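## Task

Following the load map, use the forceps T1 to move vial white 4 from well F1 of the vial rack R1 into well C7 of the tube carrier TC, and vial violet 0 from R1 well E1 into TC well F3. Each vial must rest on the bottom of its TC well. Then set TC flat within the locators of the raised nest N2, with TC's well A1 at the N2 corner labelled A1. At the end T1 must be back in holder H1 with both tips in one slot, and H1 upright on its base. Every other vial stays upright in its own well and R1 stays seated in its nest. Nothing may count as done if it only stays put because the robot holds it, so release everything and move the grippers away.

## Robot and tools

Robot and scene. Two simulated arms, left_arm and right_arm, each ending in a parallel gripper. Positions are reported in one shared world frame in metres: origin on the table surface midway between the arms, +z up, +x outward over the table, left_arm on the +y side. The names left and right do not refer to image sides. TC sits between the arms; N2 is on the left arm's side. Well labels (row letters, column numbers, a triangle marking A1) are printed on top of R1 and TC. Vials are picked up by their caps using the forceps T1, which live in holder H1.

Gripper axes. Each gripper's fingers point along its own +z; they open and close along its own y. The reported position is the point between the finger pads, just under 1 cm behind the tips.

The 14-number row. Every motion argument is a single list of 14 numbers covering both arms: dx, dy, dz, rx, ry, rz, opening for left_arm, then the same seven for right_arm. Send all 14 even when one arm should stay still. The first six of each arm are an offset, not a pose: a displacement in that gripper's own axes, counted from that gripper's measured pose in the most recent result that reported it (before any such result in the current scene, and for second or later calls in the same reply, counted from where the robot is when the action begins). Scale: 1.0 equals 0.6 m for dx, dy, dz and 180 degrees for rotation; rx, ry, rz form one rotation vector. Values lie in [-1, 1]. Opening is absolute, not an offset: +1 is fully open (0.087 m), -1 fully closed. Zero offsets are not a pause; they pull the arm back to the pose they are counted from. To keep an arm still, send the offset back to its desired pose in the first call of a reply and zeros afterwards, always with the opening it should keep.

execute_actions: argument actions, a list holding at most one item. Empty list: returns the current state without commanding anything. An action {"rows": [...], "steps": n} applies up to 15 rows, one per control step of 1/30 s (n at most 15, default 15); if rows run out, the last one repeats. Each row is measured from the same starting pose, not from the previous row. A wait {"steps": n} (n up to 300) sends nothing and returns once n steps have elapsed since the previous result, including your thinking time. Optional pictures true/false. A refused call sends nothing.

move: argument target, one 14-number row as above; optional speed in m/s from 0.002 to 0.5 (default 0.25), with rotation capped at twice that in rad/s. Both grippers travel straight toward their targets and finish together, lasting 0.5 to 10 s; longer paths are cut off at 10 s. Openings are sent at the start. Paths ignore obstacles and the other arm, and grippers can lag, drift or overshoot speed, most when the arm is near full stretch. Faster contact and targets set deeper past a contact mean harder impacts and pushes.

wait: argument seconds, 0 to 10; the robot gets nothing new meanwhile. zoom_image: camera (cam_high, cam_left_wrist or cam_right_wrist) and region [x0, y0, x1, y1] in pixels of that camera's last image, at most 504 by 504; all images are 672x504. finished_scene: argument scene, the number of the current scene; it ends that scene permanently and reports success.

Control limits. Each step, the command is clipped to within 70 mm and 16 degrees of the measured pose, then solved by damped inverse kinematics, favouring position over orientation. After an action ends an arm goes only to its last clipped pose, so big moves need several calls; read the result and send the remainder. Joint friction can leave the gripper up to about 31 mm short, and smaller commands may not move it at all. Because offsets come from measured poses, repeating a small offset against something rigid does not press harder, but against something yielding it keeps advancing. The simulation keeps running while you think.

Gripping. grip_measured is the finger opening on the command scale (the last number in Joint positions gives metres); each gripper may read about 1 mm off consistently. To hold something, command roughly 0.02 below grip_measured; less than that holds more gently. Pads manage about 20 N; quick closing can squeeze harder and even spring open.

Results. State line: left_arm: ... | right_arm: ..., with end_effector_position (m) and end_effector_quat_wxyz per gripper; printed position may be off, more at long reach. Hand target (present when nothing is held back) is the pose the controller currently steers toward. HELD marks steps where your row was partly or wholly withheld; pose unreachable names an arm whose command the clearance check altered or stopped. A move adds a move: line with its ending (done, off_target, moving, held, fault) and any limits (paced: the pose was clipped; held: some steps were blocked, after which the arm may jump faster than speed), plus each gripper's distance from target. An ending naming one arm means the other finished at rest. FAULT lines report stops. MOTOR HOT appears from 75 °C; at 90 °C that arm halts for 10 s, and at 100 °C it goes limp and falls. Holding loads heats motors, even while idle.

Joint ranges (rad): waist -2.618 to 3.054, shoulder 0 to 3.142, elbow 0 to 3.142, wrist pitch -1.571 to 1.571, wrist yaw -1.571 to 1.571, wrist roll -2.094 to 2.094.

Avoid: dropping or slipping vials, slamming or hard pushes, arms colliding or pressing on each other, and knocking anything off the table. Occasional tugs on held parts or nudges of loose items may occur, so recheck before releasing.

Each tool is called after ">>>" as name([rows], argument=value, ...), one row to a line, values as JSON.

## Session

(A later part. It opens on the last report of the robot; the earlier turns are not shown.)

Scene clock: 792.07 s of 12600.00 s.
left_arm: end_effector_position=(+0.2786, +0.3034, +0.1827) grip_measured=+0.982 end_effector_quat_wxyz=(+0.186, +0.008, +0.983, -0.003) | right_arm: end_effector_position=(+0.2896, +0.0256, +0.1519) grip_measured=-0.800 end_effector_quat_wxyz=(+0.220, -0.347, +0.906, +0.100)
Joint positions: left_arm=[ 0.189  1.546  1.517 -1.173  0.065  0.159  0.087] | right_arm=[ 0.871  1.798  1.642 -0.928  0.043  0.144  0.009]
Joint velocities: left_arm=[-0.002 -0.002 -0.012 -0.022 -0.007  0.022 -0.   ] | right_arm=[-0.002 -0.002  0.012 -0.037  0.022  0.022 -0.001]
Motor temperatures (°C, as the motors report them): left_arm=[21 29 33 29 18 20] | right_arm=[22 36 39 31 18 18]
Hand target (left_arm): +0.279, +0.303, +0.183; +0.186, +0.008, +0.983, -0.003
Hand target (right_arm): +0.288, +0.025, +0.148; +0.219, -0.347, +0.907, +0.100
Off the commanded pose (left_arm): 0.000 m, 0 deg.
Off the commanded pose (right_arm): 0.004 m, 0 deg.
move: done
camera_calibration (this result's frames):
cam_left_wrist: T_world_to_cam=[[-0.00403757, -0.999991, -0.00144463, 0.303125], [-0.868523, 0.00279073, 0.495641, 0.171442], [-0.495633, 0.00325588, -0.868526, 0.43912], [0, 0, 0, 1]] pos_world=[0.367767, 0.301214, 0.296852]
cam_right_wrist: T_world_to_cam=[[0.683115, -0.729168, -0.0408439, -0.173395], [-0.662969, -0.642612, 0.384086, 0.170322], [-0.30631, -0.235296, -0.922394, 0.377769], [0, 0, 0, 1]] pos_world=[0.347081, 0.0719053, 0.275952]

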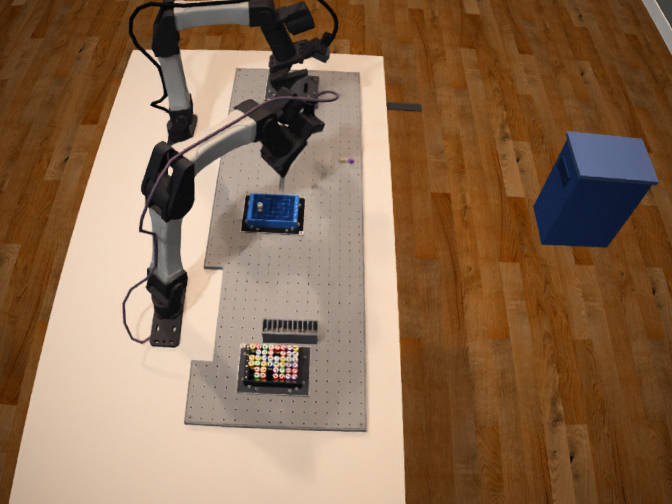

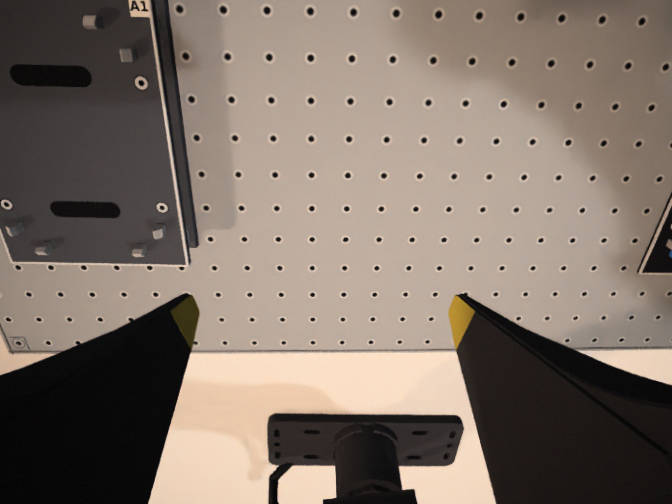

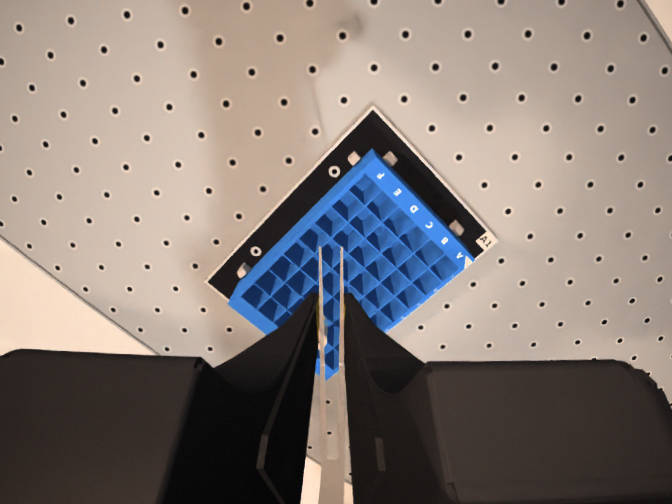

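>>> move(target=[0,0,0,0,0,0,1,0.323,-0.497,-0.21,0.112,0,0.21,-0.81], speed=0.15)

>>> zoom_image(camera="cam_high", region=[230,60,410,240])

Scene clock: 804.53 s of 12600.00 s.
left_arm: end_effector_position=(+0.2786, +0.3034, +0.1827) grip_measured=+0.982 end_effector_quat_wxyz=(+0.186, +0.008, +0.983, -0.003) | right_arm: end_effector_position=(+0.3245, -0.3502, +0.1691) grip_measured=-0.809 end_effector_quat_wxyz=(+0.244, +0.008, +0.970, -0.003)
Joint positions: left_arm=[ 0.189  1.546  1.517 -1.173  0.065  0.159  0.087] | right_arm=[-0.241  1.39   1.292 -0.988 -0.097 -0.186  0.008]
Joint velocities: left_arm=[-0.002 -0.007  0.002  0.007 -0.022  0.007 -0.002] | right_arm=[ 0.017 -0.007 -0.007  0.066  0.007 -0.022  0.   ]
Motor temperatures (°C, as the motors report them): left_arm=[21 29 33 29 18 20] | right_arm=[21 37 38 31 18 18]
Hand target (left_arm): +0.279, +0.303, +0.183; +0.186, +0.008, +0.983, -0.003
Hand target (right_arm): +0.325, -0.351, +0.171; +0.241, +0.006, +0.971, +0.003
Off the commanded pose (left_arm): 0.000 m, 0 deg.
Off the commanded pose (right_arm): 0.007 m, 2 deg.
After step 90, 6.50 s passed at rest.
move: done
camera_calibration (this result's frames):
cam_left_wrist: T_world_to_cam=[[-0.00403757, -0.999991, -0.00144463, 0.303125], [-0.868523, 0.00279073, 0.495641, 0.171442], [-0.495633, 0.00325588, -0.868526, 0.43912], [0, 0, 0, 1]] pos_world=[0.367767, 0.301214, 0.296852]
cam_right_wrist: T_world_to_cam=[[-0.0014206, -0.999953, -0.00954427, -0.348615], [-0.925307, -0.00230493, 0.379213, 0.255555], [-0.379217, 0.00937009, -0.92526, 0.42577], [0, 0, 0, 1]] pos_world=[0.397431, -0.351999, 0.293711]

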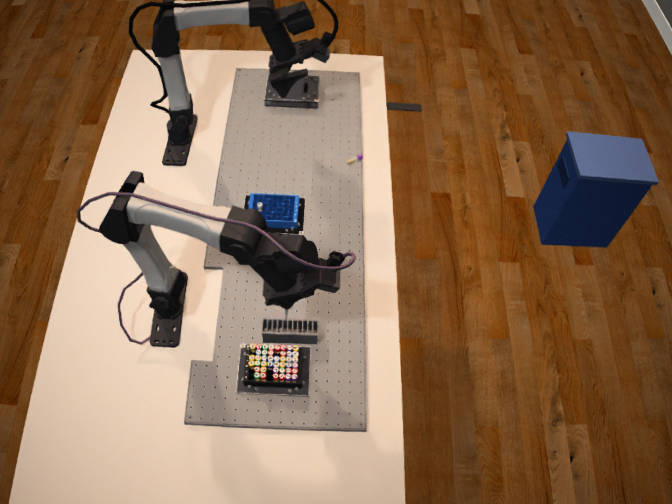

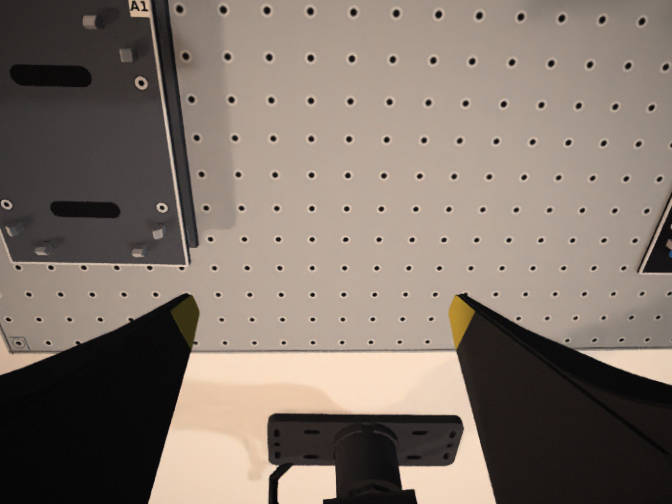

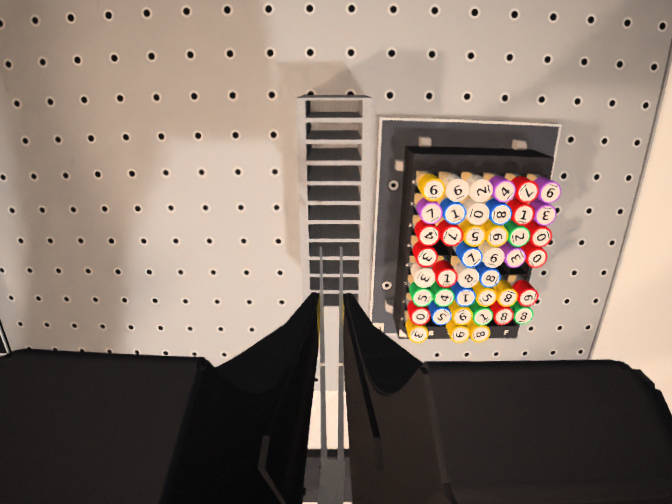

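Region (230, 60, 410, 240) of cam_high's 672x504 image, scaled by 2.800, with more detail than that image has.

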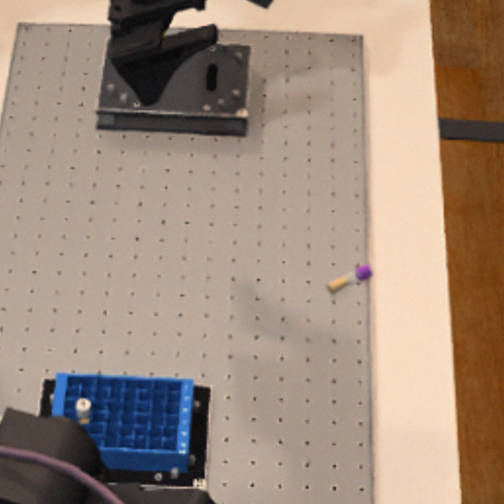

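>>> move(target=[-0.289,-0.158,0.223,-0.04,0.08,-0.185,-0.3,0.033,0,0.04,0,0,0,-0.81], speed=0.1)

>>> zoom_image(camera="cam_right_wrist", region=[250,180,410,320])

Scene clock: 827.60 s of 12600.00 s.
left_arm: end_effector_position=(+0.4812, +0.2124, +0.1272) grip_measured=-0.300 end_effector_quat_wxyz=(+0.159, -0.291, +0.943, -0.037) | right_arm: end_effector_position=(+0.3210, -0.3492, +0.1417) grip_measured=-0.809 end_effector_quat_wxyz=(+0.242, +0.007, +0.970, -0.002)
Joint positions: left_arm=[-0.024  2.574  2.829 -1.501 -0.041 -0.649  0.031] | right_arm=[-0.241  1.37   1.168 -0.888 -0.099 -0.189  0.008]
Joint velocities: left_arm=[ 0.002 -0.012 -0.002  0.007  0.066 -0.051 -0.   ] | right_arm=[-0.012 -0.012  0.007 -0.022  0.007 -0.051  0.001]
Motor temperatures (°C, as the motors report them): left_arm=[21 30 34 29 18 20] | right_arm=[21 34 40 30 18 18]
Hand target (left_arm): +0.489, +0.206, +0.123; +0.167, -0.289, +0.942, -0.041
Hand target (right_arm): +0.318, -0.350, +0.139; +0.244, +0.008, +0.970, -0.003
Off the commanded pose (left_arm): 0.011 m, 13 deg.
Off the commanded pose (right_arm): 0.004 m, 0 deg.
elbow stopped short (left arm): the move would have taken joint 3 (elbow) straighter than the controller allows; a more bent joint 3 avoids this.
After step 90, 16.37 s passed at rest.
move: off_target (left_arm)
camera_calibration (this result's frames):
cam_left_wrist: T_world_to_cam=[[0.546856, -0.822456, 0.156569, -0.110113], [-0.732482, -0.379426, 0.565249, 0.382022], [-0.405486, -0.423794, -0.809926, 0.53146], [0, 0, 0, 1]] pos_world=[0.55554, 0.279616, 0.231746]
cam_right_wrist: T_world_to_cam=[[0.00144357, -0.999938, -0.0110536, -0.348521], [-0.923875, -0.00556372, 0.382653, 0.260615], [-0.382691, 0.00965974, -0.923826, 0.400045], [0, 0, 0, 1]] pos_world=[0.394373, -0.350914, 0.265995]

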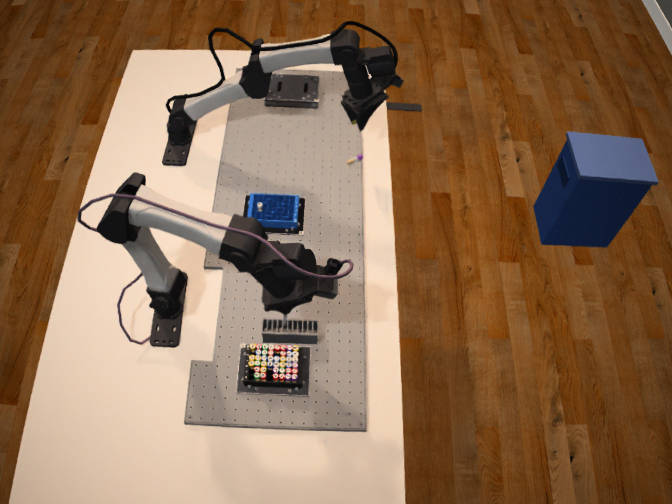

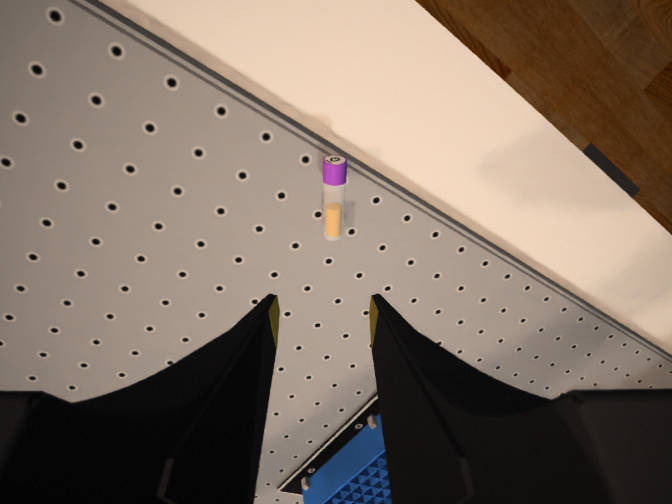

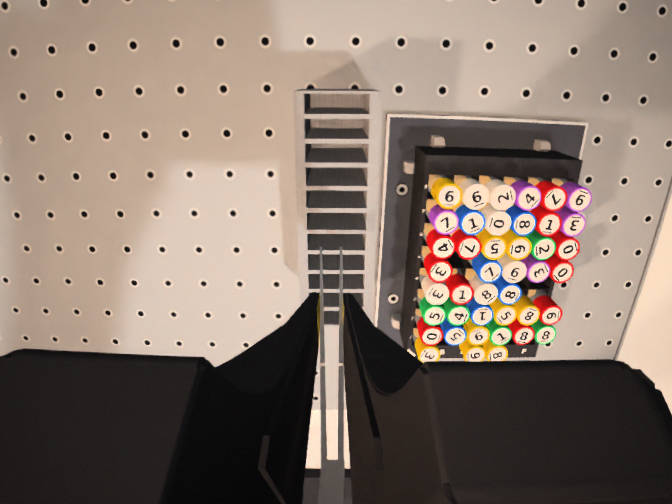

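Region (250, 180, 410, 320) of cam_right_wrist's 672x504 image, scaled by 3.150, with more detail than that image has; it fills the top 441 rows of this view, and the rest is white.

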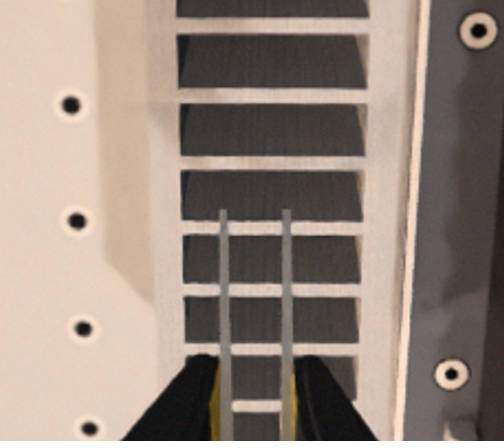

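>>> move(target=[0.03,-0.005,0.125,-0.04,-0.06,-0.02,-0.3,0.052,-0.006,0.086,0,0,0,-0.81], speed=0.035)

Scene clock: 844.43 s of 12600.00 s.
left_arm: end_effector_position=(+0.4925, +0.2042, +0.0550) grip_measured=-0.300 end_effector_quat_wxyz=(+0.222, -0.333, +0.915, +0.043) | right_arm: end_effector_position=(+0.3201, -0.3521, +0.0901) grip_measured=-0.809 end_effector_quat_wxyz=(+0.248, +0.005, +0.969, -0.006)
Joint positions: left_arm=[-0.111  2.381  2.158 -0.985 -0.283 -0.792  0.031] | right_arm=[-0.25   1.37   0.959 -0.666 -0.099 -0.2    0.008]
Joint velocities: left_arm=[ 0.017  0.012  0.002  0.007  0.007 -0.007  0.   ] | right_arm=[-0.012  0.007 -0.002 -0.037  0.007 -0.022  0.   ]
Motor temperatures (°C, as the motors report them): left_arm=[21 37 34 29 18 20] | right_arm=[21 34 39 30 18 18]
Hand target (left_arm): +0.491, +0.201, +0.052; +0.225, -0.332, +0.915, +0.046
Hand target (right_arm): +0.317, -0.353, +0.082; +0.242, +0.007, +0.970, -0.002
Off the commanded pose (left_arm): 0.004 m, 1 deg.
Off the commanded pose (right_arm): 0.009 m, 1 deg.
After step 90, 10.23 s passed at rest.
move: done
camera_calibration (this result's frames):
cam_left_wrist: T_world_to_cam=[[0.639358, -0.766056, 0.0661809, -0.163775], [-0.712001, -0.557344, 0.427109, 0.461845], [-0.290304, -0.320196, -0.901775, 0.40129], [0, 0, 0, 1]] pos_world=[0.55004, 0.260437, 0.175454]
cam_right_wrist: T_world_to_cam=[[0.00248618, -0.999993, -0.00279543, -0.353121], [-0.928587, -0.00334604, 0.3711, 0.282811], [-0.371107, 0.00167318, -0.928589, 0.345993], [0, 0, 0, 1]] pos_world=[0.391893, -0.352752, 0.215347]

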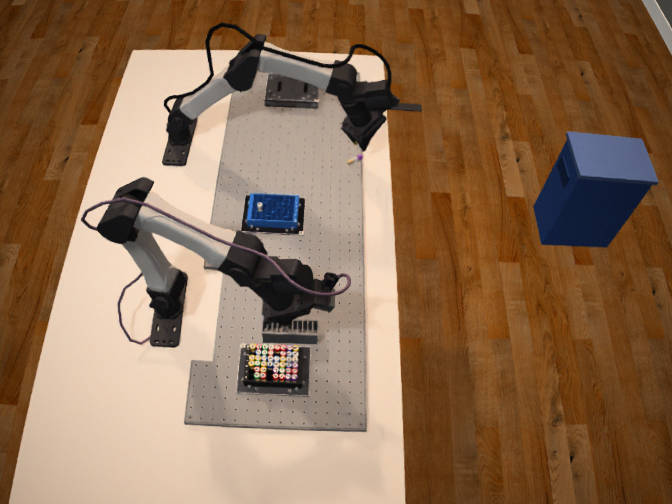

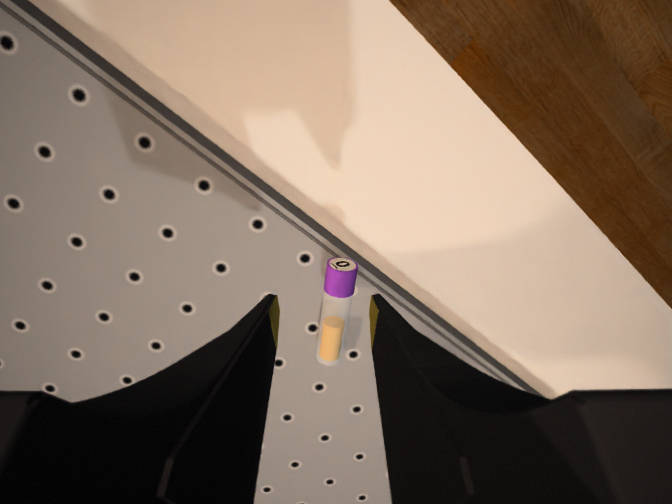

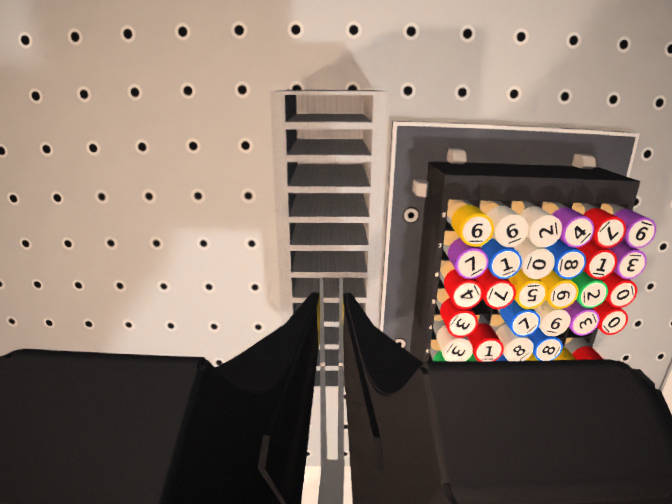

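>>> move(target=[0.036,-0.012,0.044,0.01,0,0.04,-0.3,0,0,0,0,0,0,-0.5], speed=0.025)

>>> move(target=[0,0,0,0,0,0,-0.3,-0.1,0,-0.2,0,0,0,-0.5], speed=0.1)

Scene clock: 856.47 s of 12600.00 s.
left_arm: end_effector_position=(+0.4964, +0.1981, +0.0349) grip_measured=-0.300 end_effector_quat_wxyz=(+0.233, -0.282, +0.930, +0.043) | right_arm: end_effector_position=(+0.3204, -0.3522, +0.0903) grip_measured=-0.500 end_effector_quat_wxyz=(+0.249, +0.005, +0.968, -0.006)
Joint positions: left_arm=[-0.125  2.381  2.071 -0.867 -0.276 -0.692  0.031] | right_arm=[-0.25   1.37   0.959 -0.664 -0.099 -0.2    0.022]
Joint velocities: left_arm=[-0.007 -0.007 -0.012  0.081 -0.037 -0.007  0.001] | right_arm=[ 0.002 -0.007 -0.002  0.007 -0.007 -0.022  0.001]
Motor temperatures (°C, as the motors report them): left_arm=[21 41 33 29 18 20] | right_arm=[21 33 38 30 18 18]
Hand target (left_arm): +0.492, +0.192, +0.023; +0.224, -0.272, +0.935, +0.043
Hand target (right_arm): +0.320, -0.352, +0.090; +0.248, +0.005, +0.969, -0.006
Off the commanded pose (left_arm): 0.015 m, 2 deg.
Off the commanded pose (right_arm): 0.000 m, 0 deg.
After step 90, 6.17 s passed at rest.
move: off_target (left_arm)
camera_calibration (this result's frames):
cam_left_wrist: T_world_to_cam=[[0.554332, -0.830864, 0.0488007, -0.113935], [-0.771271, -0.490766, 0.405327, 0.486763], [-0.312822, -0.262324, -0.912868, 0.382498], [0, 0, 0, 1]] pos_world=[0.558238, 0.244562, 0.157432]
cam_right_wrist: T_world_to_cam=[[0.00249006, -0.999994, -0.00243581, -0.353241], [-0.929137, -0.0032142, 0.369723, 0.28344], [-0.369728, 0.00134257, -0.929139, 0.345733], [0, 0, 0, 1]] pos_world=[0.392062, -0.352792, 0.215579]

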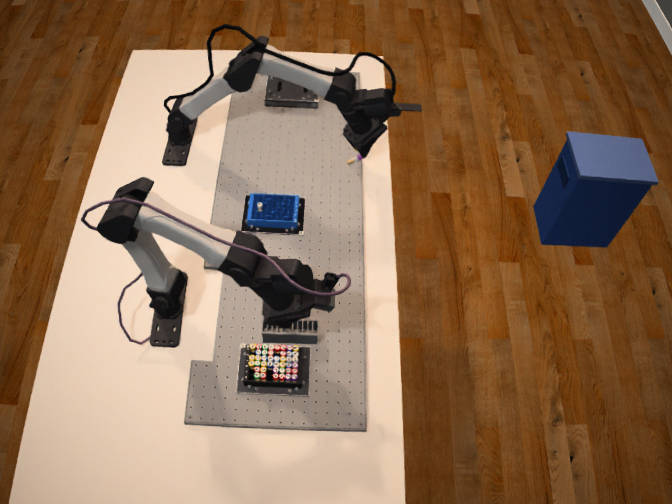

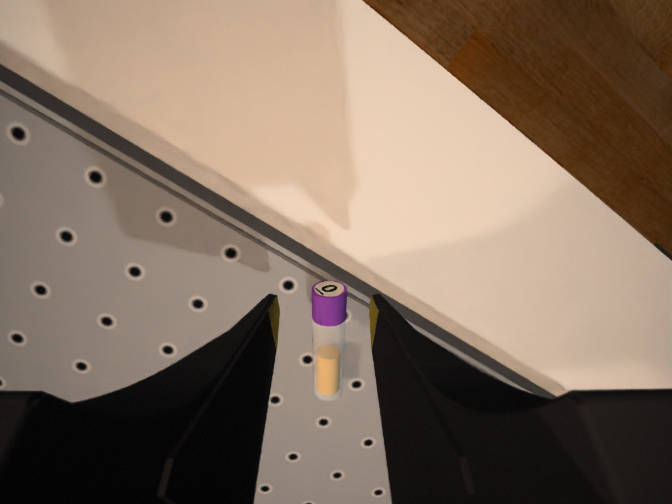

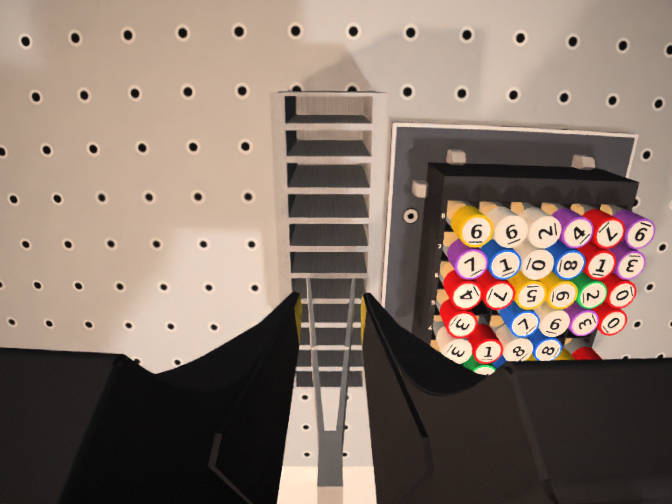

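Scene clock: 858.40 s of 12600.00 s.
left_arm: end_effector_position=(+0.4964, +0.1981, +0.0349) grip_measured=-0.300 end_effector_quat_wxyz=(+0.233, -0.282, +0.930, +0.043) | right_arm: end_effector_position=(+0.3173, -0.3514, +0.2246) grip_measured=-0.500 end_effector_quat_wxyz=(+0.258, +0.005, +0.966, -0.008)
Joint positions: left_arm=[-0.125  2.381  2.071 -0.867 -0.276 -0.692  0.031] | right_arm=[-0.25   1.389  1.509 -1.178 -0.099 -0.2    0.022]
Joint velocities: left_arm=[ 0.002 -0.017  0.007 -0.007  0.007  0.051  0.001] | right_arm=[-0.002 -0.002  0.002 -0.037  0.051 -0.051 -0.   ]
Motor temperatures (°C, as the motors report them): left_arm=[21 42 33 29 18 20] | right_arm=[21 33 38 30 18 18]
Hand target (left_arm): +0.496, +0.198, +0.035; +0.233, -0.282, +0.930, +0.043
Hand target (right_arm): +0.317, -0.350, +0.225; +0.250, +0.005, +0.968, -0.006
Off the commanded pose (left_arm): 0.000 m, 0 deg.
Off the commanded pose (right_arm): 0.002 m, 1 deg.
move: done
camera_calibration (this result's frames):
cam_left_wrist: T_world_to_cam=[[0.554332, -0.830864, 0.0488007, -0.113935], [-0.771271, -0.490766, 0.405327, 0.486763], [-0.312822, -0.262324, -0.912868, 0.382498], [0, 0, 0, 1]] pos_world=[0.558238, 0.244562, 0.157432]
cam_right_wrist: T_world_to_cam=[[0.00249501, -0.999995, 0.00187981, -0.353115], [-0.935572, -0.00167045, 0.353131, 0.237122], [-0.353127, -0.00263977, -0.935572, 0.46418], [0, 0, 0, 1]] pos_world=[0.38664, -0.351492, 0.351203]

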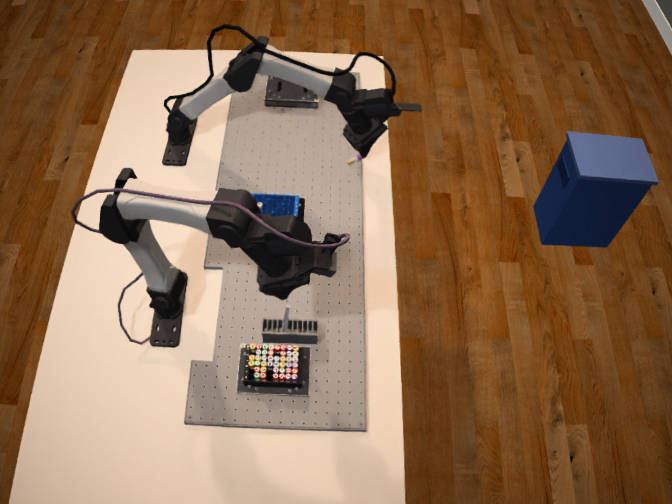

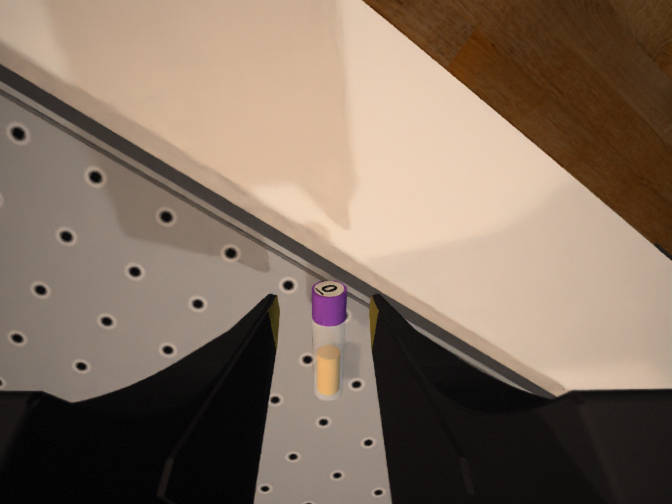

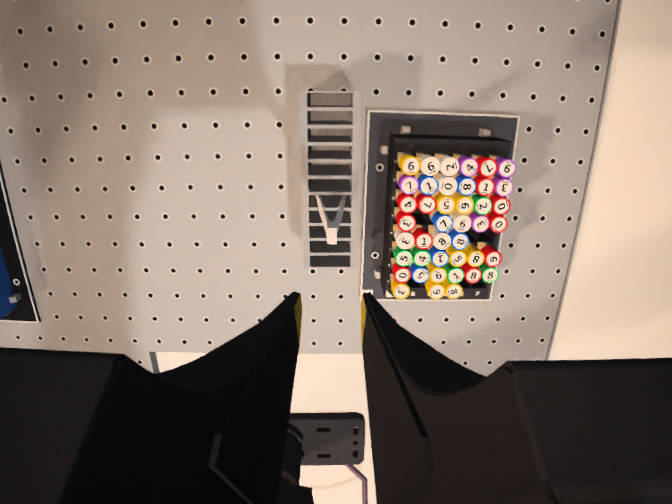

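Left continues along the view ray; right backs away.

>>> move(target=[0.036,0,0.024,0,0,0,-0.45,0.12,-0.1,-0.08,0,0,0,-0.5], speed=0.05)

Scene clock: 866.03 s of 12600.00 s.
left_arm: end_effector_position=(+0.4914, +0.1977, +0.0210) grip_measured=-0.450 end_effector_quat_wxyz=(+0.238, -0.285, +0.927, +0.044) | right_arm: end_effector_position=(+0.2386, -0.4163, +0.2386) grip_measured=-0.500 end_effector_quat_wxyz=(+0.266, +0.002, +0.964, -0.022)
Joint positions: left_arm=[-0.13   2.355  1.968 -0.782 -0.286 -0.703  0.024] | right_arm=[-0.655  1.246  1.469 -1.322 -0.275 -0.57   0.022]
Joint velocities: left_arm=[ 0.012 -0.012  0.002  0.037 -0.007  0.037  0.   ] | right_arm=[-0.007 -0.007  0.007 -0.081 -0.007 -0.022  0.   ]
Motor temperatures (°C, as the motors report them): left_arm=[21 44 33 29 18 20] | right_arm=[21 33 39 30 18 18]
Hand target (left_arm): +0.486, +0.190, +0.012; +0.232, -0.282, +0.930, +0.043
Hand target (right_arm): +0.231, -0.412, +0.233; +0.258, +0.004, +0.966, -0.011
Off the commanded pose (left_arm): 0.012 m, 1 deg.
Off the commanded pose (right_arm): 0.013 m, 2 deg.
After step 90, 2.10 s passed at rest.
move: off_target (left_arm, right_arm)
camera_calibration (this result's frames):
cam_left_wrist: T_world_to_cam=[[0.560872, -0.826255, 0.0521956, -0.115049], [-0.771277, -0.498555, 0.395696, 0.490036], [-0.300923, -0.262192, -0.916897, 0.362303], [0, 0, 0, 1]] pos_world=[0.551506, 0.244243, 0.144295]
cam_right_wrist: T_world_to_cam=[[-0.000579807, -0.999509, 0.0313235, -0.423885], [-0.941512, 0.011101, 0.336796, 0.169123], [-0.336979, -0.0292962, -0.941056, 0.43567], [0, 0, 0, 1]] pos_world=[0.305797, -0.412791, 0.366308]

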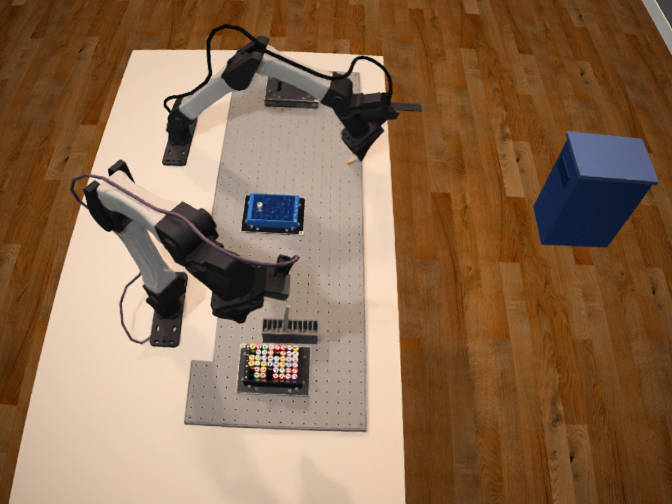

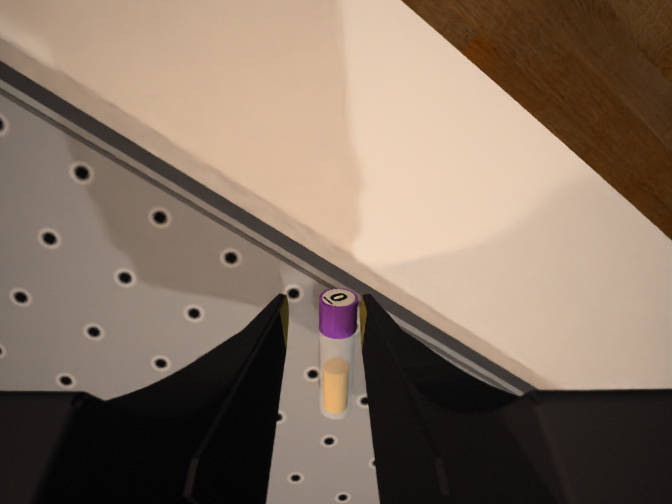

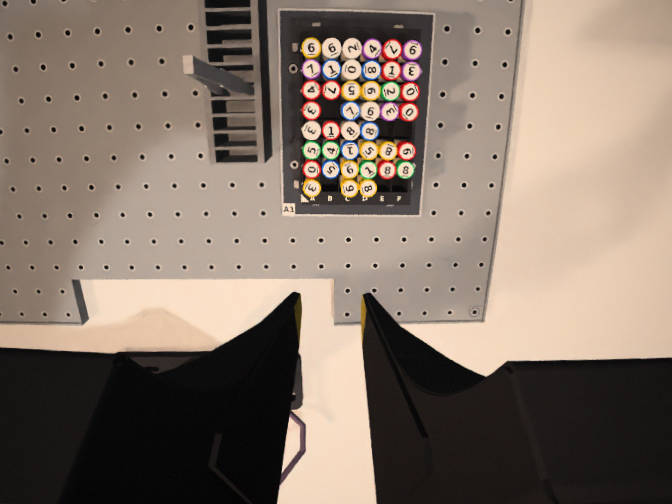

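>>> move(target=[0.022,-0.012,0.01,0,0,0,-0.45,0,0,0,0,0,0,-0.5], speed=0.015)

>>> execute_actions([
  {"rows":[[0,0,0,0,0,0,-0.55,0,0,0,0,0,0,-0.5],[0,0,0,0,0,0,-0.6,0,0,0,0,0,0,-0.5],[0,0,0,0,0,0,-0.64,0,0,0,0,0,0,-0.5],[0,0,0,0,0,0,-0.68,0,0,0,0,0,0,-0.5],[0,0,0,0,0,0,-0.71,0,0,0,0,0,0,-0.5],[0,0,0,0,0,0,-0.74,0,0,0,0,0,0,-0.5]],"steps":15},
])

Scene clock: 876.90 s of 12600.00 s.
left_arm: end_effector_position=(+0.4941, +0.1905, +0.0222) grip_measured=-0.450 end_effector_quat_wxyz=(+0.246, -0.288, +0.924, +0.041) | right_arm: end_effector_position=(+0.2386, -0.4161, +0.2386) grip_measured=-0.500 end_effector_quat_wxyz=(+0.266, +0.001, +0.964, -0.022)
Joint positions: left_arm=[-0.145  2.355  1.968 -0.769 -0.296 -0.721  0.024] | right_arm=[-0.655  1.246  1.469 -1.322 -0.276 -0.573  0.022]
Joint velocities: left_arm=[-0.002 -0.002 -0.017  0.022  0.066 -0.022 -0.001] | right_arm=[-0.002 -0.002  0.002 -0.081 -0.051 -0.022 -0.001]
Motor temperatures (°C, as the motors report them): left_arm=[21 45 32 29 18 20] | right_arm=[22 32 38 30 18 18]
Hand target (left_arm): +0.488, +0.186, +0.010; +0.238, -0.285, +0.927, +0.044
Hand target (right_arm): +0.239, -0.416, +0.239; +0.266, +0.002, +0.964, -0.022
Off the commanded pose (left_arm): 0.014 m, 1 deg.
Off the commanded pose (right_arm): 0.000 m, 0 deg.
After step 90, 6.43 s passed at rest.
move: off_target (left_arm)
camera_calibration (this result's frames):
cam_left_wrist: T_world_to_cam=[[0.56407, -0.823295, 0.0633272, -0.124993], [-0.775818, -0.502157, 0.382026, 0.491319], [-0.28272, -0.26462, -0.921979, 0.353898], [0, 0, 0, 1]] pos_world=[0.551733, 0.237462, 0.146505]
cam_right_wrist: T_world_to_cam=[[0.00223172, -0.999504, 0.0314196, -0.42441], [-0.9415, 0.00848851, 0.336907, 0.167979], [-0.337006, -0.0303334, -0.941014, 0.435197], [0, 0, 0, 1]] pos_world=[0.305764, -0.412424, 0.366268]

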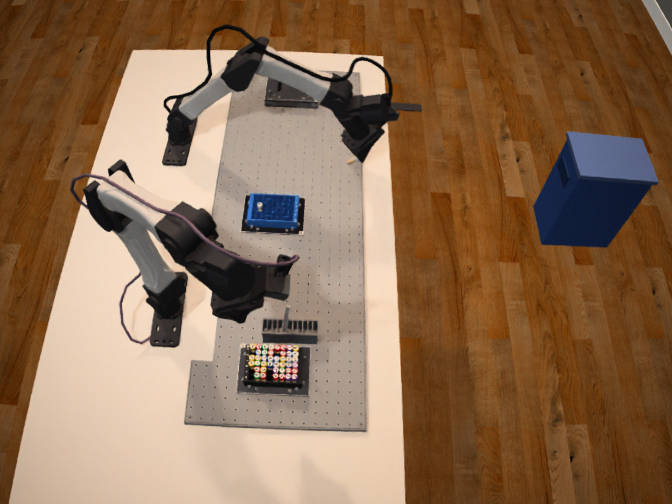

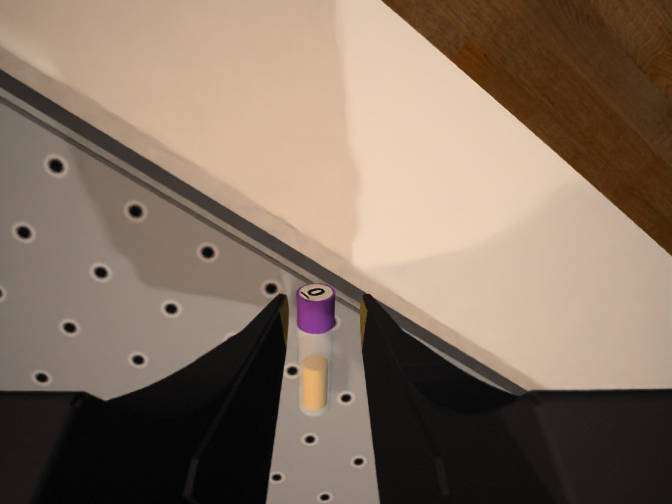

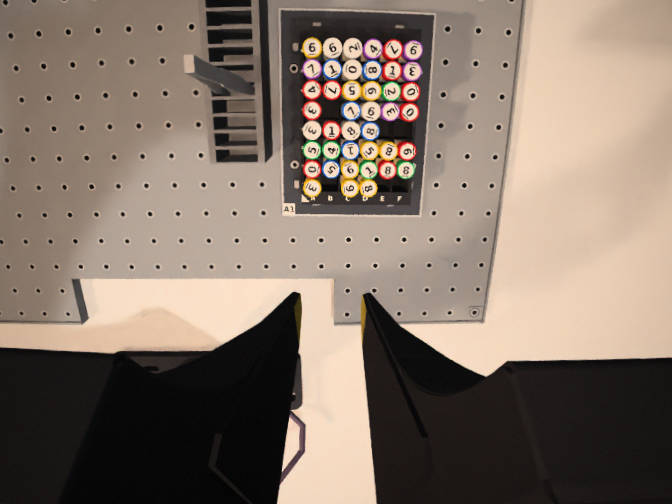

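Scene clock: 877.40 s of 12600.00 s.
left_arm: end_effector_position=(+0.4941, +0.1905, +0.0222) grip_measured=-0.738 end_effector_quat_wxyz=(+0.246, -0.288, +0.924, +0.041) | right_arm: end_effector_position=(+0.2386, -0.4161, +0.2386) grip_measured=-0.500 end_effector_quat_wxyz=(+0.266, +0.001, +0.964, -0.022)
Joint positions: left_arm=[-0.145  2.355  1.968 -0.769 -0.296 -0.721  0.011] | right_arm=[-0.655  1.246  1.469 -1.322 -0.276 -0.573  0.022]
Joint velocities: left_arm=[-0.002  0.017  0.007  0.037 -0.007 -0.022  0.001] | right_arm=[0.002 0.017 0.002 0.022 0.037 0.007 0.   ]
Motor temperatures (°C, as the motors report them): left_arm=[21 45 32 29 18 20] | right_arm=[22 32 38 30 18 18]
Hand target (left_arm): +0.494, +0.190, +0.022; +0.246, -0.288, +0.924, +0.041
Hand target (right_arm): +0.239, -0.416, +0.239; +0.266, +0.001, +0.964, -0.022
Off the commanded pose (left_arm): 0.000 m, 0 deg.
Off the commanded pose (right_arm): 0.000 m, 0 deg.
Steps of this call (steps 1 to 15: all 15 steps of this action). Readings (end_effector_position):
1: left_arm (+0.4941, +0.1905, +0.0222) | right_arm (+0.2386, -0.4161, +0.2386)
2: left_arm (+0.4941, +0.1905, +0.0222) | right_arm (+0.2386, -0.4161, +0.2386)
4: left_arm (+0.4941, +0.1905, +0.0222) | right_arm (+0.2386, -0.4161, +0.2386)
8: left_arm (+0.4941, +0.1905, +0.0222) | right_arm (+0.2386, -0.4161, +0.2386)
15: the state above
camera_calibration (this result's frames):
cam_left_wrist: T_world_to_cam=[[0.56407, -0.823295, 0.0633272, -0.124993], [-0.775818, -0.502157, 0.382026, 0.491319], [-0.28272, -0.26462, -0.921979, 0.353898], [0, 0, 0, 1]] pos_world=[0.551733, 0.237462, 0.146505]
cam_right_wrist: T_world_to_cam=[[0.00223172, -0.999504, 0.0314196, -0.42441], [-0.9415, 0.00848851, 0.336907, 0.167979], [-0.337006, -0.0303334, -0.941014, 0.435197], [0, 0, 0, 1]] pos_world=[0.305764, -0.412424, 0.366268]

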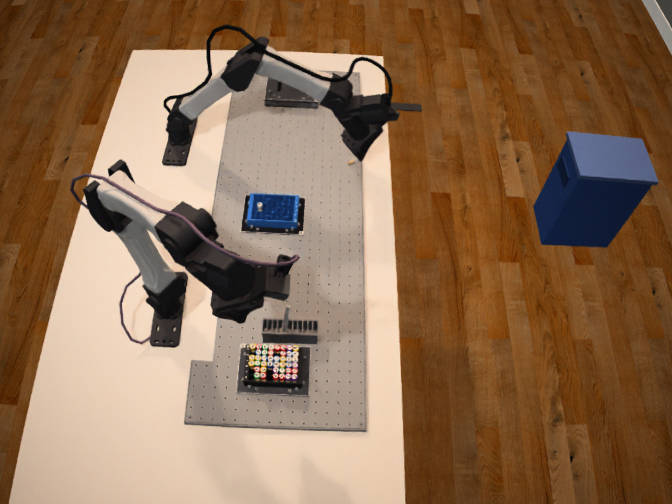

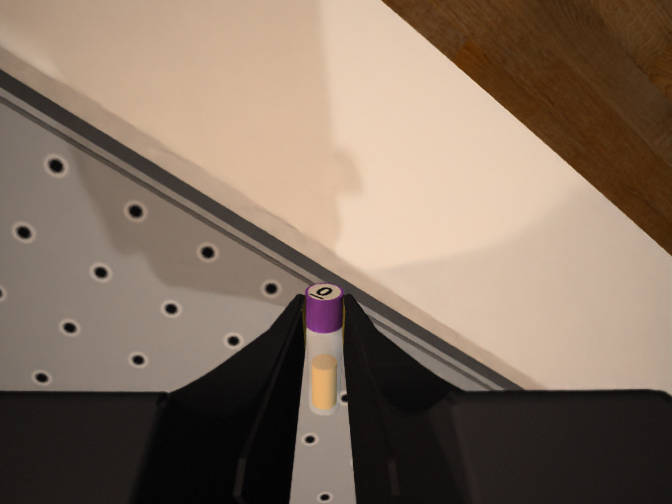

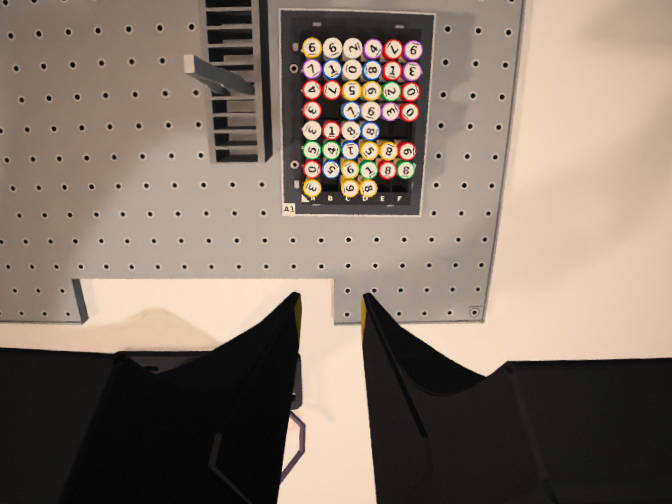

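Light grip; lift slowly up and back to see if it pivots.

>>> move(target=[0,0,-0.1,0,0,0,-0.745,0,0,0,0,0,0,-0.5], speed=0.03)

Scene clock: 890.77 s of 12600.00 s.
left_arm: end_effector_position=(+0.4741, +0.1812, +0.0723) grip_measured=-0.742 end_effector_quat_wxyz=(+0.250, -0.291, +0.923, +0.036) | right_arm: end_effector_position=(+0.2386, -0.4161, +0.2386) grip_measured=-0.500 end_effector_quat_wxyz=(+0.266, +0.001, +0.964, -0.022)
Joint positions: left_arm=[-0.17   2.238  1.968 -0.881 -0.301 -0.75   0.011] | right_arm=[-0.655  1.246  1.469 -1.322 -0.276 -0.573  0.022]
Joint velocities: left_arm=[-0.002 -0.012 -0.012 -0.125 -0.022  0.007 -0.   ] | right_arm=[ 0.007 -0.012  0.007 -0.007 -0.007  0.051  0.   ]
Motor temperatures (°C, as the motors report them): left_arm=[21 47 33 29 18 20] | right_arm=[21 31 38 30 18 18]
Hand target (left_arm): +0.469, +0.178, +0.075; +0.247, -0.288, +0.924, +0.041
Hand target (right_arm): +0.239, -0.416, +0.239; +0.266, +0.001, +0.964, -0.022
Off the commanded pose (left_arm): 0.007 m, 1 deg.
Off the commanded pose (right_arm): 0.000 m, 0 deg.
After step 90, 8.07 s passed at rest.
move: done
camera_calibration (this result's frames):
cam_left_wrist: T_world_to_cam=[[0.565619, -0.821017, 0.0775051, -0.126687], [-0.778805, -0.500894, 0.377582, 0.453564], [-0.27118, -0.273929, -0.922727, 0.3883], [0, 0, 0, 1]] pos_world=[0.530193, 0.229541, 0.196856]
cam_right_wrist: T_world_to_cam=[[0.00223172, -0.999504, 0.0314196, -0.42441], [-0.9415, 0.00848851, 0.336907, 0.167979], [-0.337006, -0.0303334, -0.941014, 0.435197], [0, 0, 0, 1]] pos_world=[0.305764, -0.412424, 0.366268]

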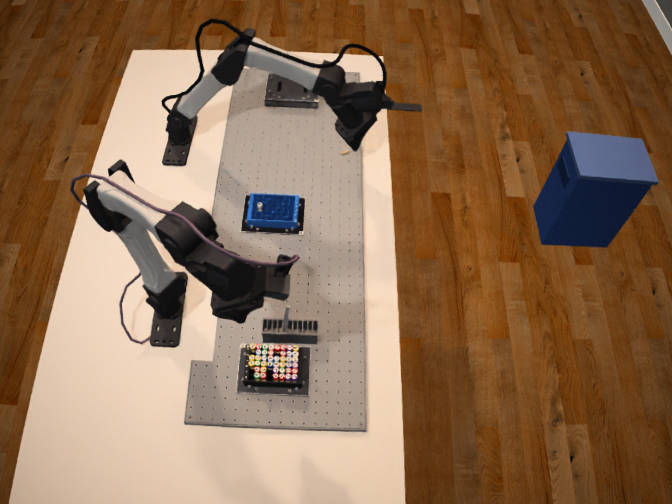

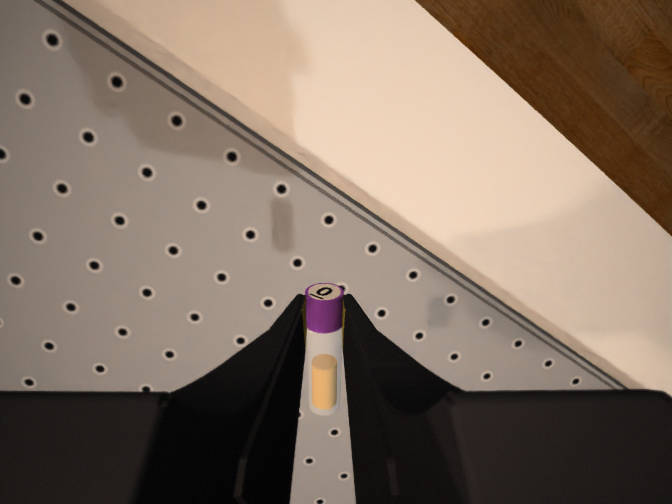

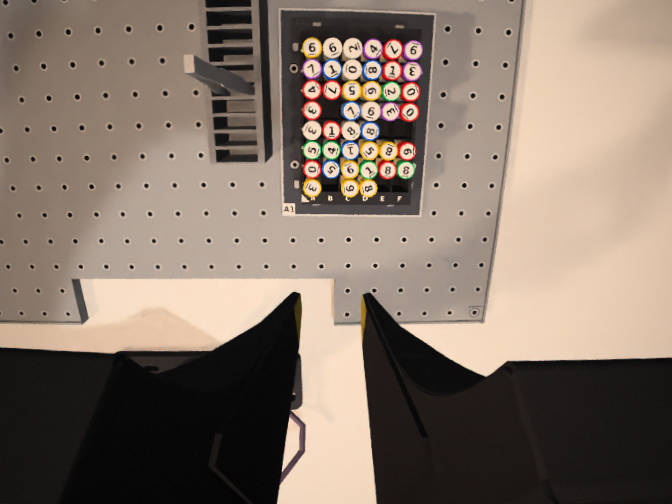

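>>> execute_actions(actions=[])

Scene clock: 909.63 s of 12600.00 s.
left_arm: end_effector_position=(+0.4737, +0.1813, +0.0722) grip_measured=-0.742 end_effector_quat_wxyz=(+0.249, -0.291, +0.923, +0.036) | right_arm: end_effector_position=(+0.2386, -0.4161, +0.2386) grip_measured=-0.500 end_effector_quat_wxyz=(+0.266, +0.001, +0.964, -0.022)
Joint positions: left_arm=[-0.17   2.238  1.968 -0.883 -0.301 -0.751  0.011] | right_arm=[-0.655  1.246  1.469 -1.322 -0.276 -0.573  0.022]
Joint velocities: left_arm=[ 0.007  0.002 -0.012 -0.022 -0.051 -0.037  0.   ] | right_arm=[ 0.002 -0.007 -0.002 -0.022 -0.037 -0.007  0.001]
Motor temperatures (°C, as the motors report them): left_arm=[21 48 33 28 18 20] | right_arm=[21 31 38 30 18 18]
Hand target (left_arm): +0.469, +0.178, +0.075; +0.246, -0.288, +0.924, +0.041
Hand target (right_arm): +0.239, -0.416, +0.239; +0.266, +0.001, +0.964, -0.022
Off the commanded pose (left_arm): 0.007 m, 1 deg.
Off the commanded pose (right_arm): 0.000 m, 0 deg.
Steps of this call (steps 1 to 90: nothing new was sent; then 15.87 s passed at rest). Readings (end_effector_position):
1: left_arm (+0.4740, +0.1812, +0.0723) | right_arm (+0.2386, -0.4161, +0.2386)
2: left_arm (+0.4740, +0.1813, +0.0723) | right_arm (+0.2386, -0.4161, +0.2386)
4: left_arm (+0.4739, +0.1813, +0.0722) | right_arm (+0.2386, -0.4161, +0.2386)
8: left_arm (+0.4738, +0.1813, +0.0722) | right_arm (+0.2386, -0.4161, +0.2386)
90: the state above
camera_calibration (this result's frames):
cam_left_wrist: T_world_to_cam=[[0.566029, -0.820845, 0.0763149, -0.126501], [-0.777962, -0.501235, 0.378864, 0.452883], [-0.272737, -0.273818, -0.9223, 0.38876], [0, 0, 0, 1]] pos_world=[0.529959, 0.229613, 0.196627]
cam_right_wrist: T_world_to_cam=[[0.00223172, -0.999504, 0.0314196, -0.42441], [-0.9415, 0.00848851, 0.336907, 0.167979], [-0.337006, -0.0303334, -0.941014, 0.435197], [0, 0, 0, 1]] pos_world=[0.305764, -0.412424, 0.366268]

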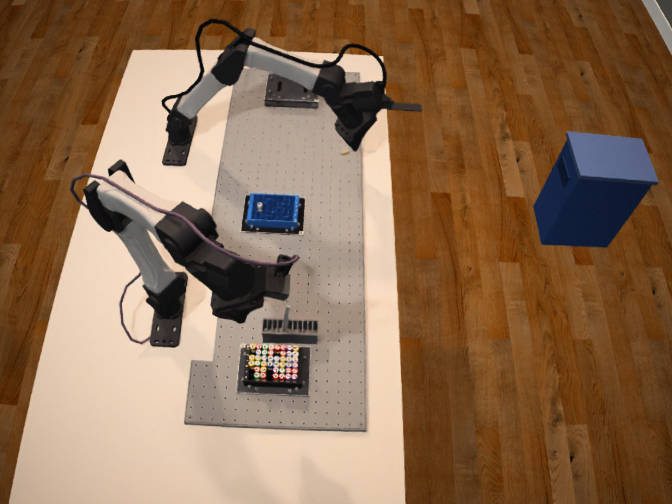

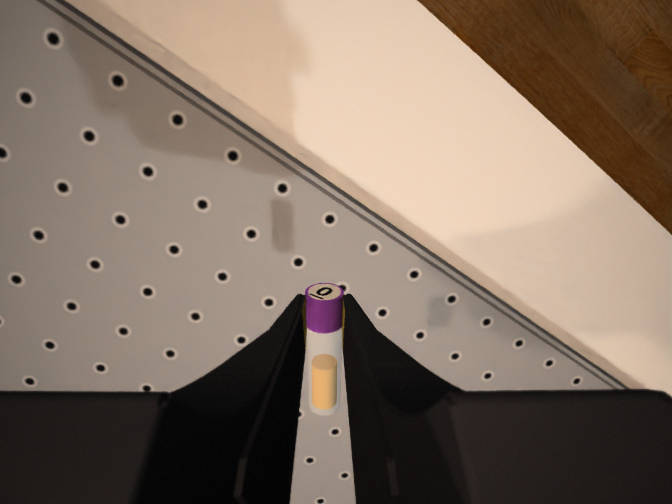

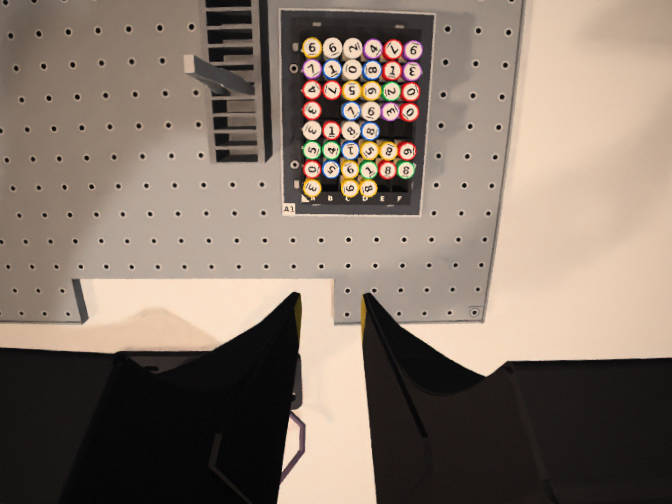

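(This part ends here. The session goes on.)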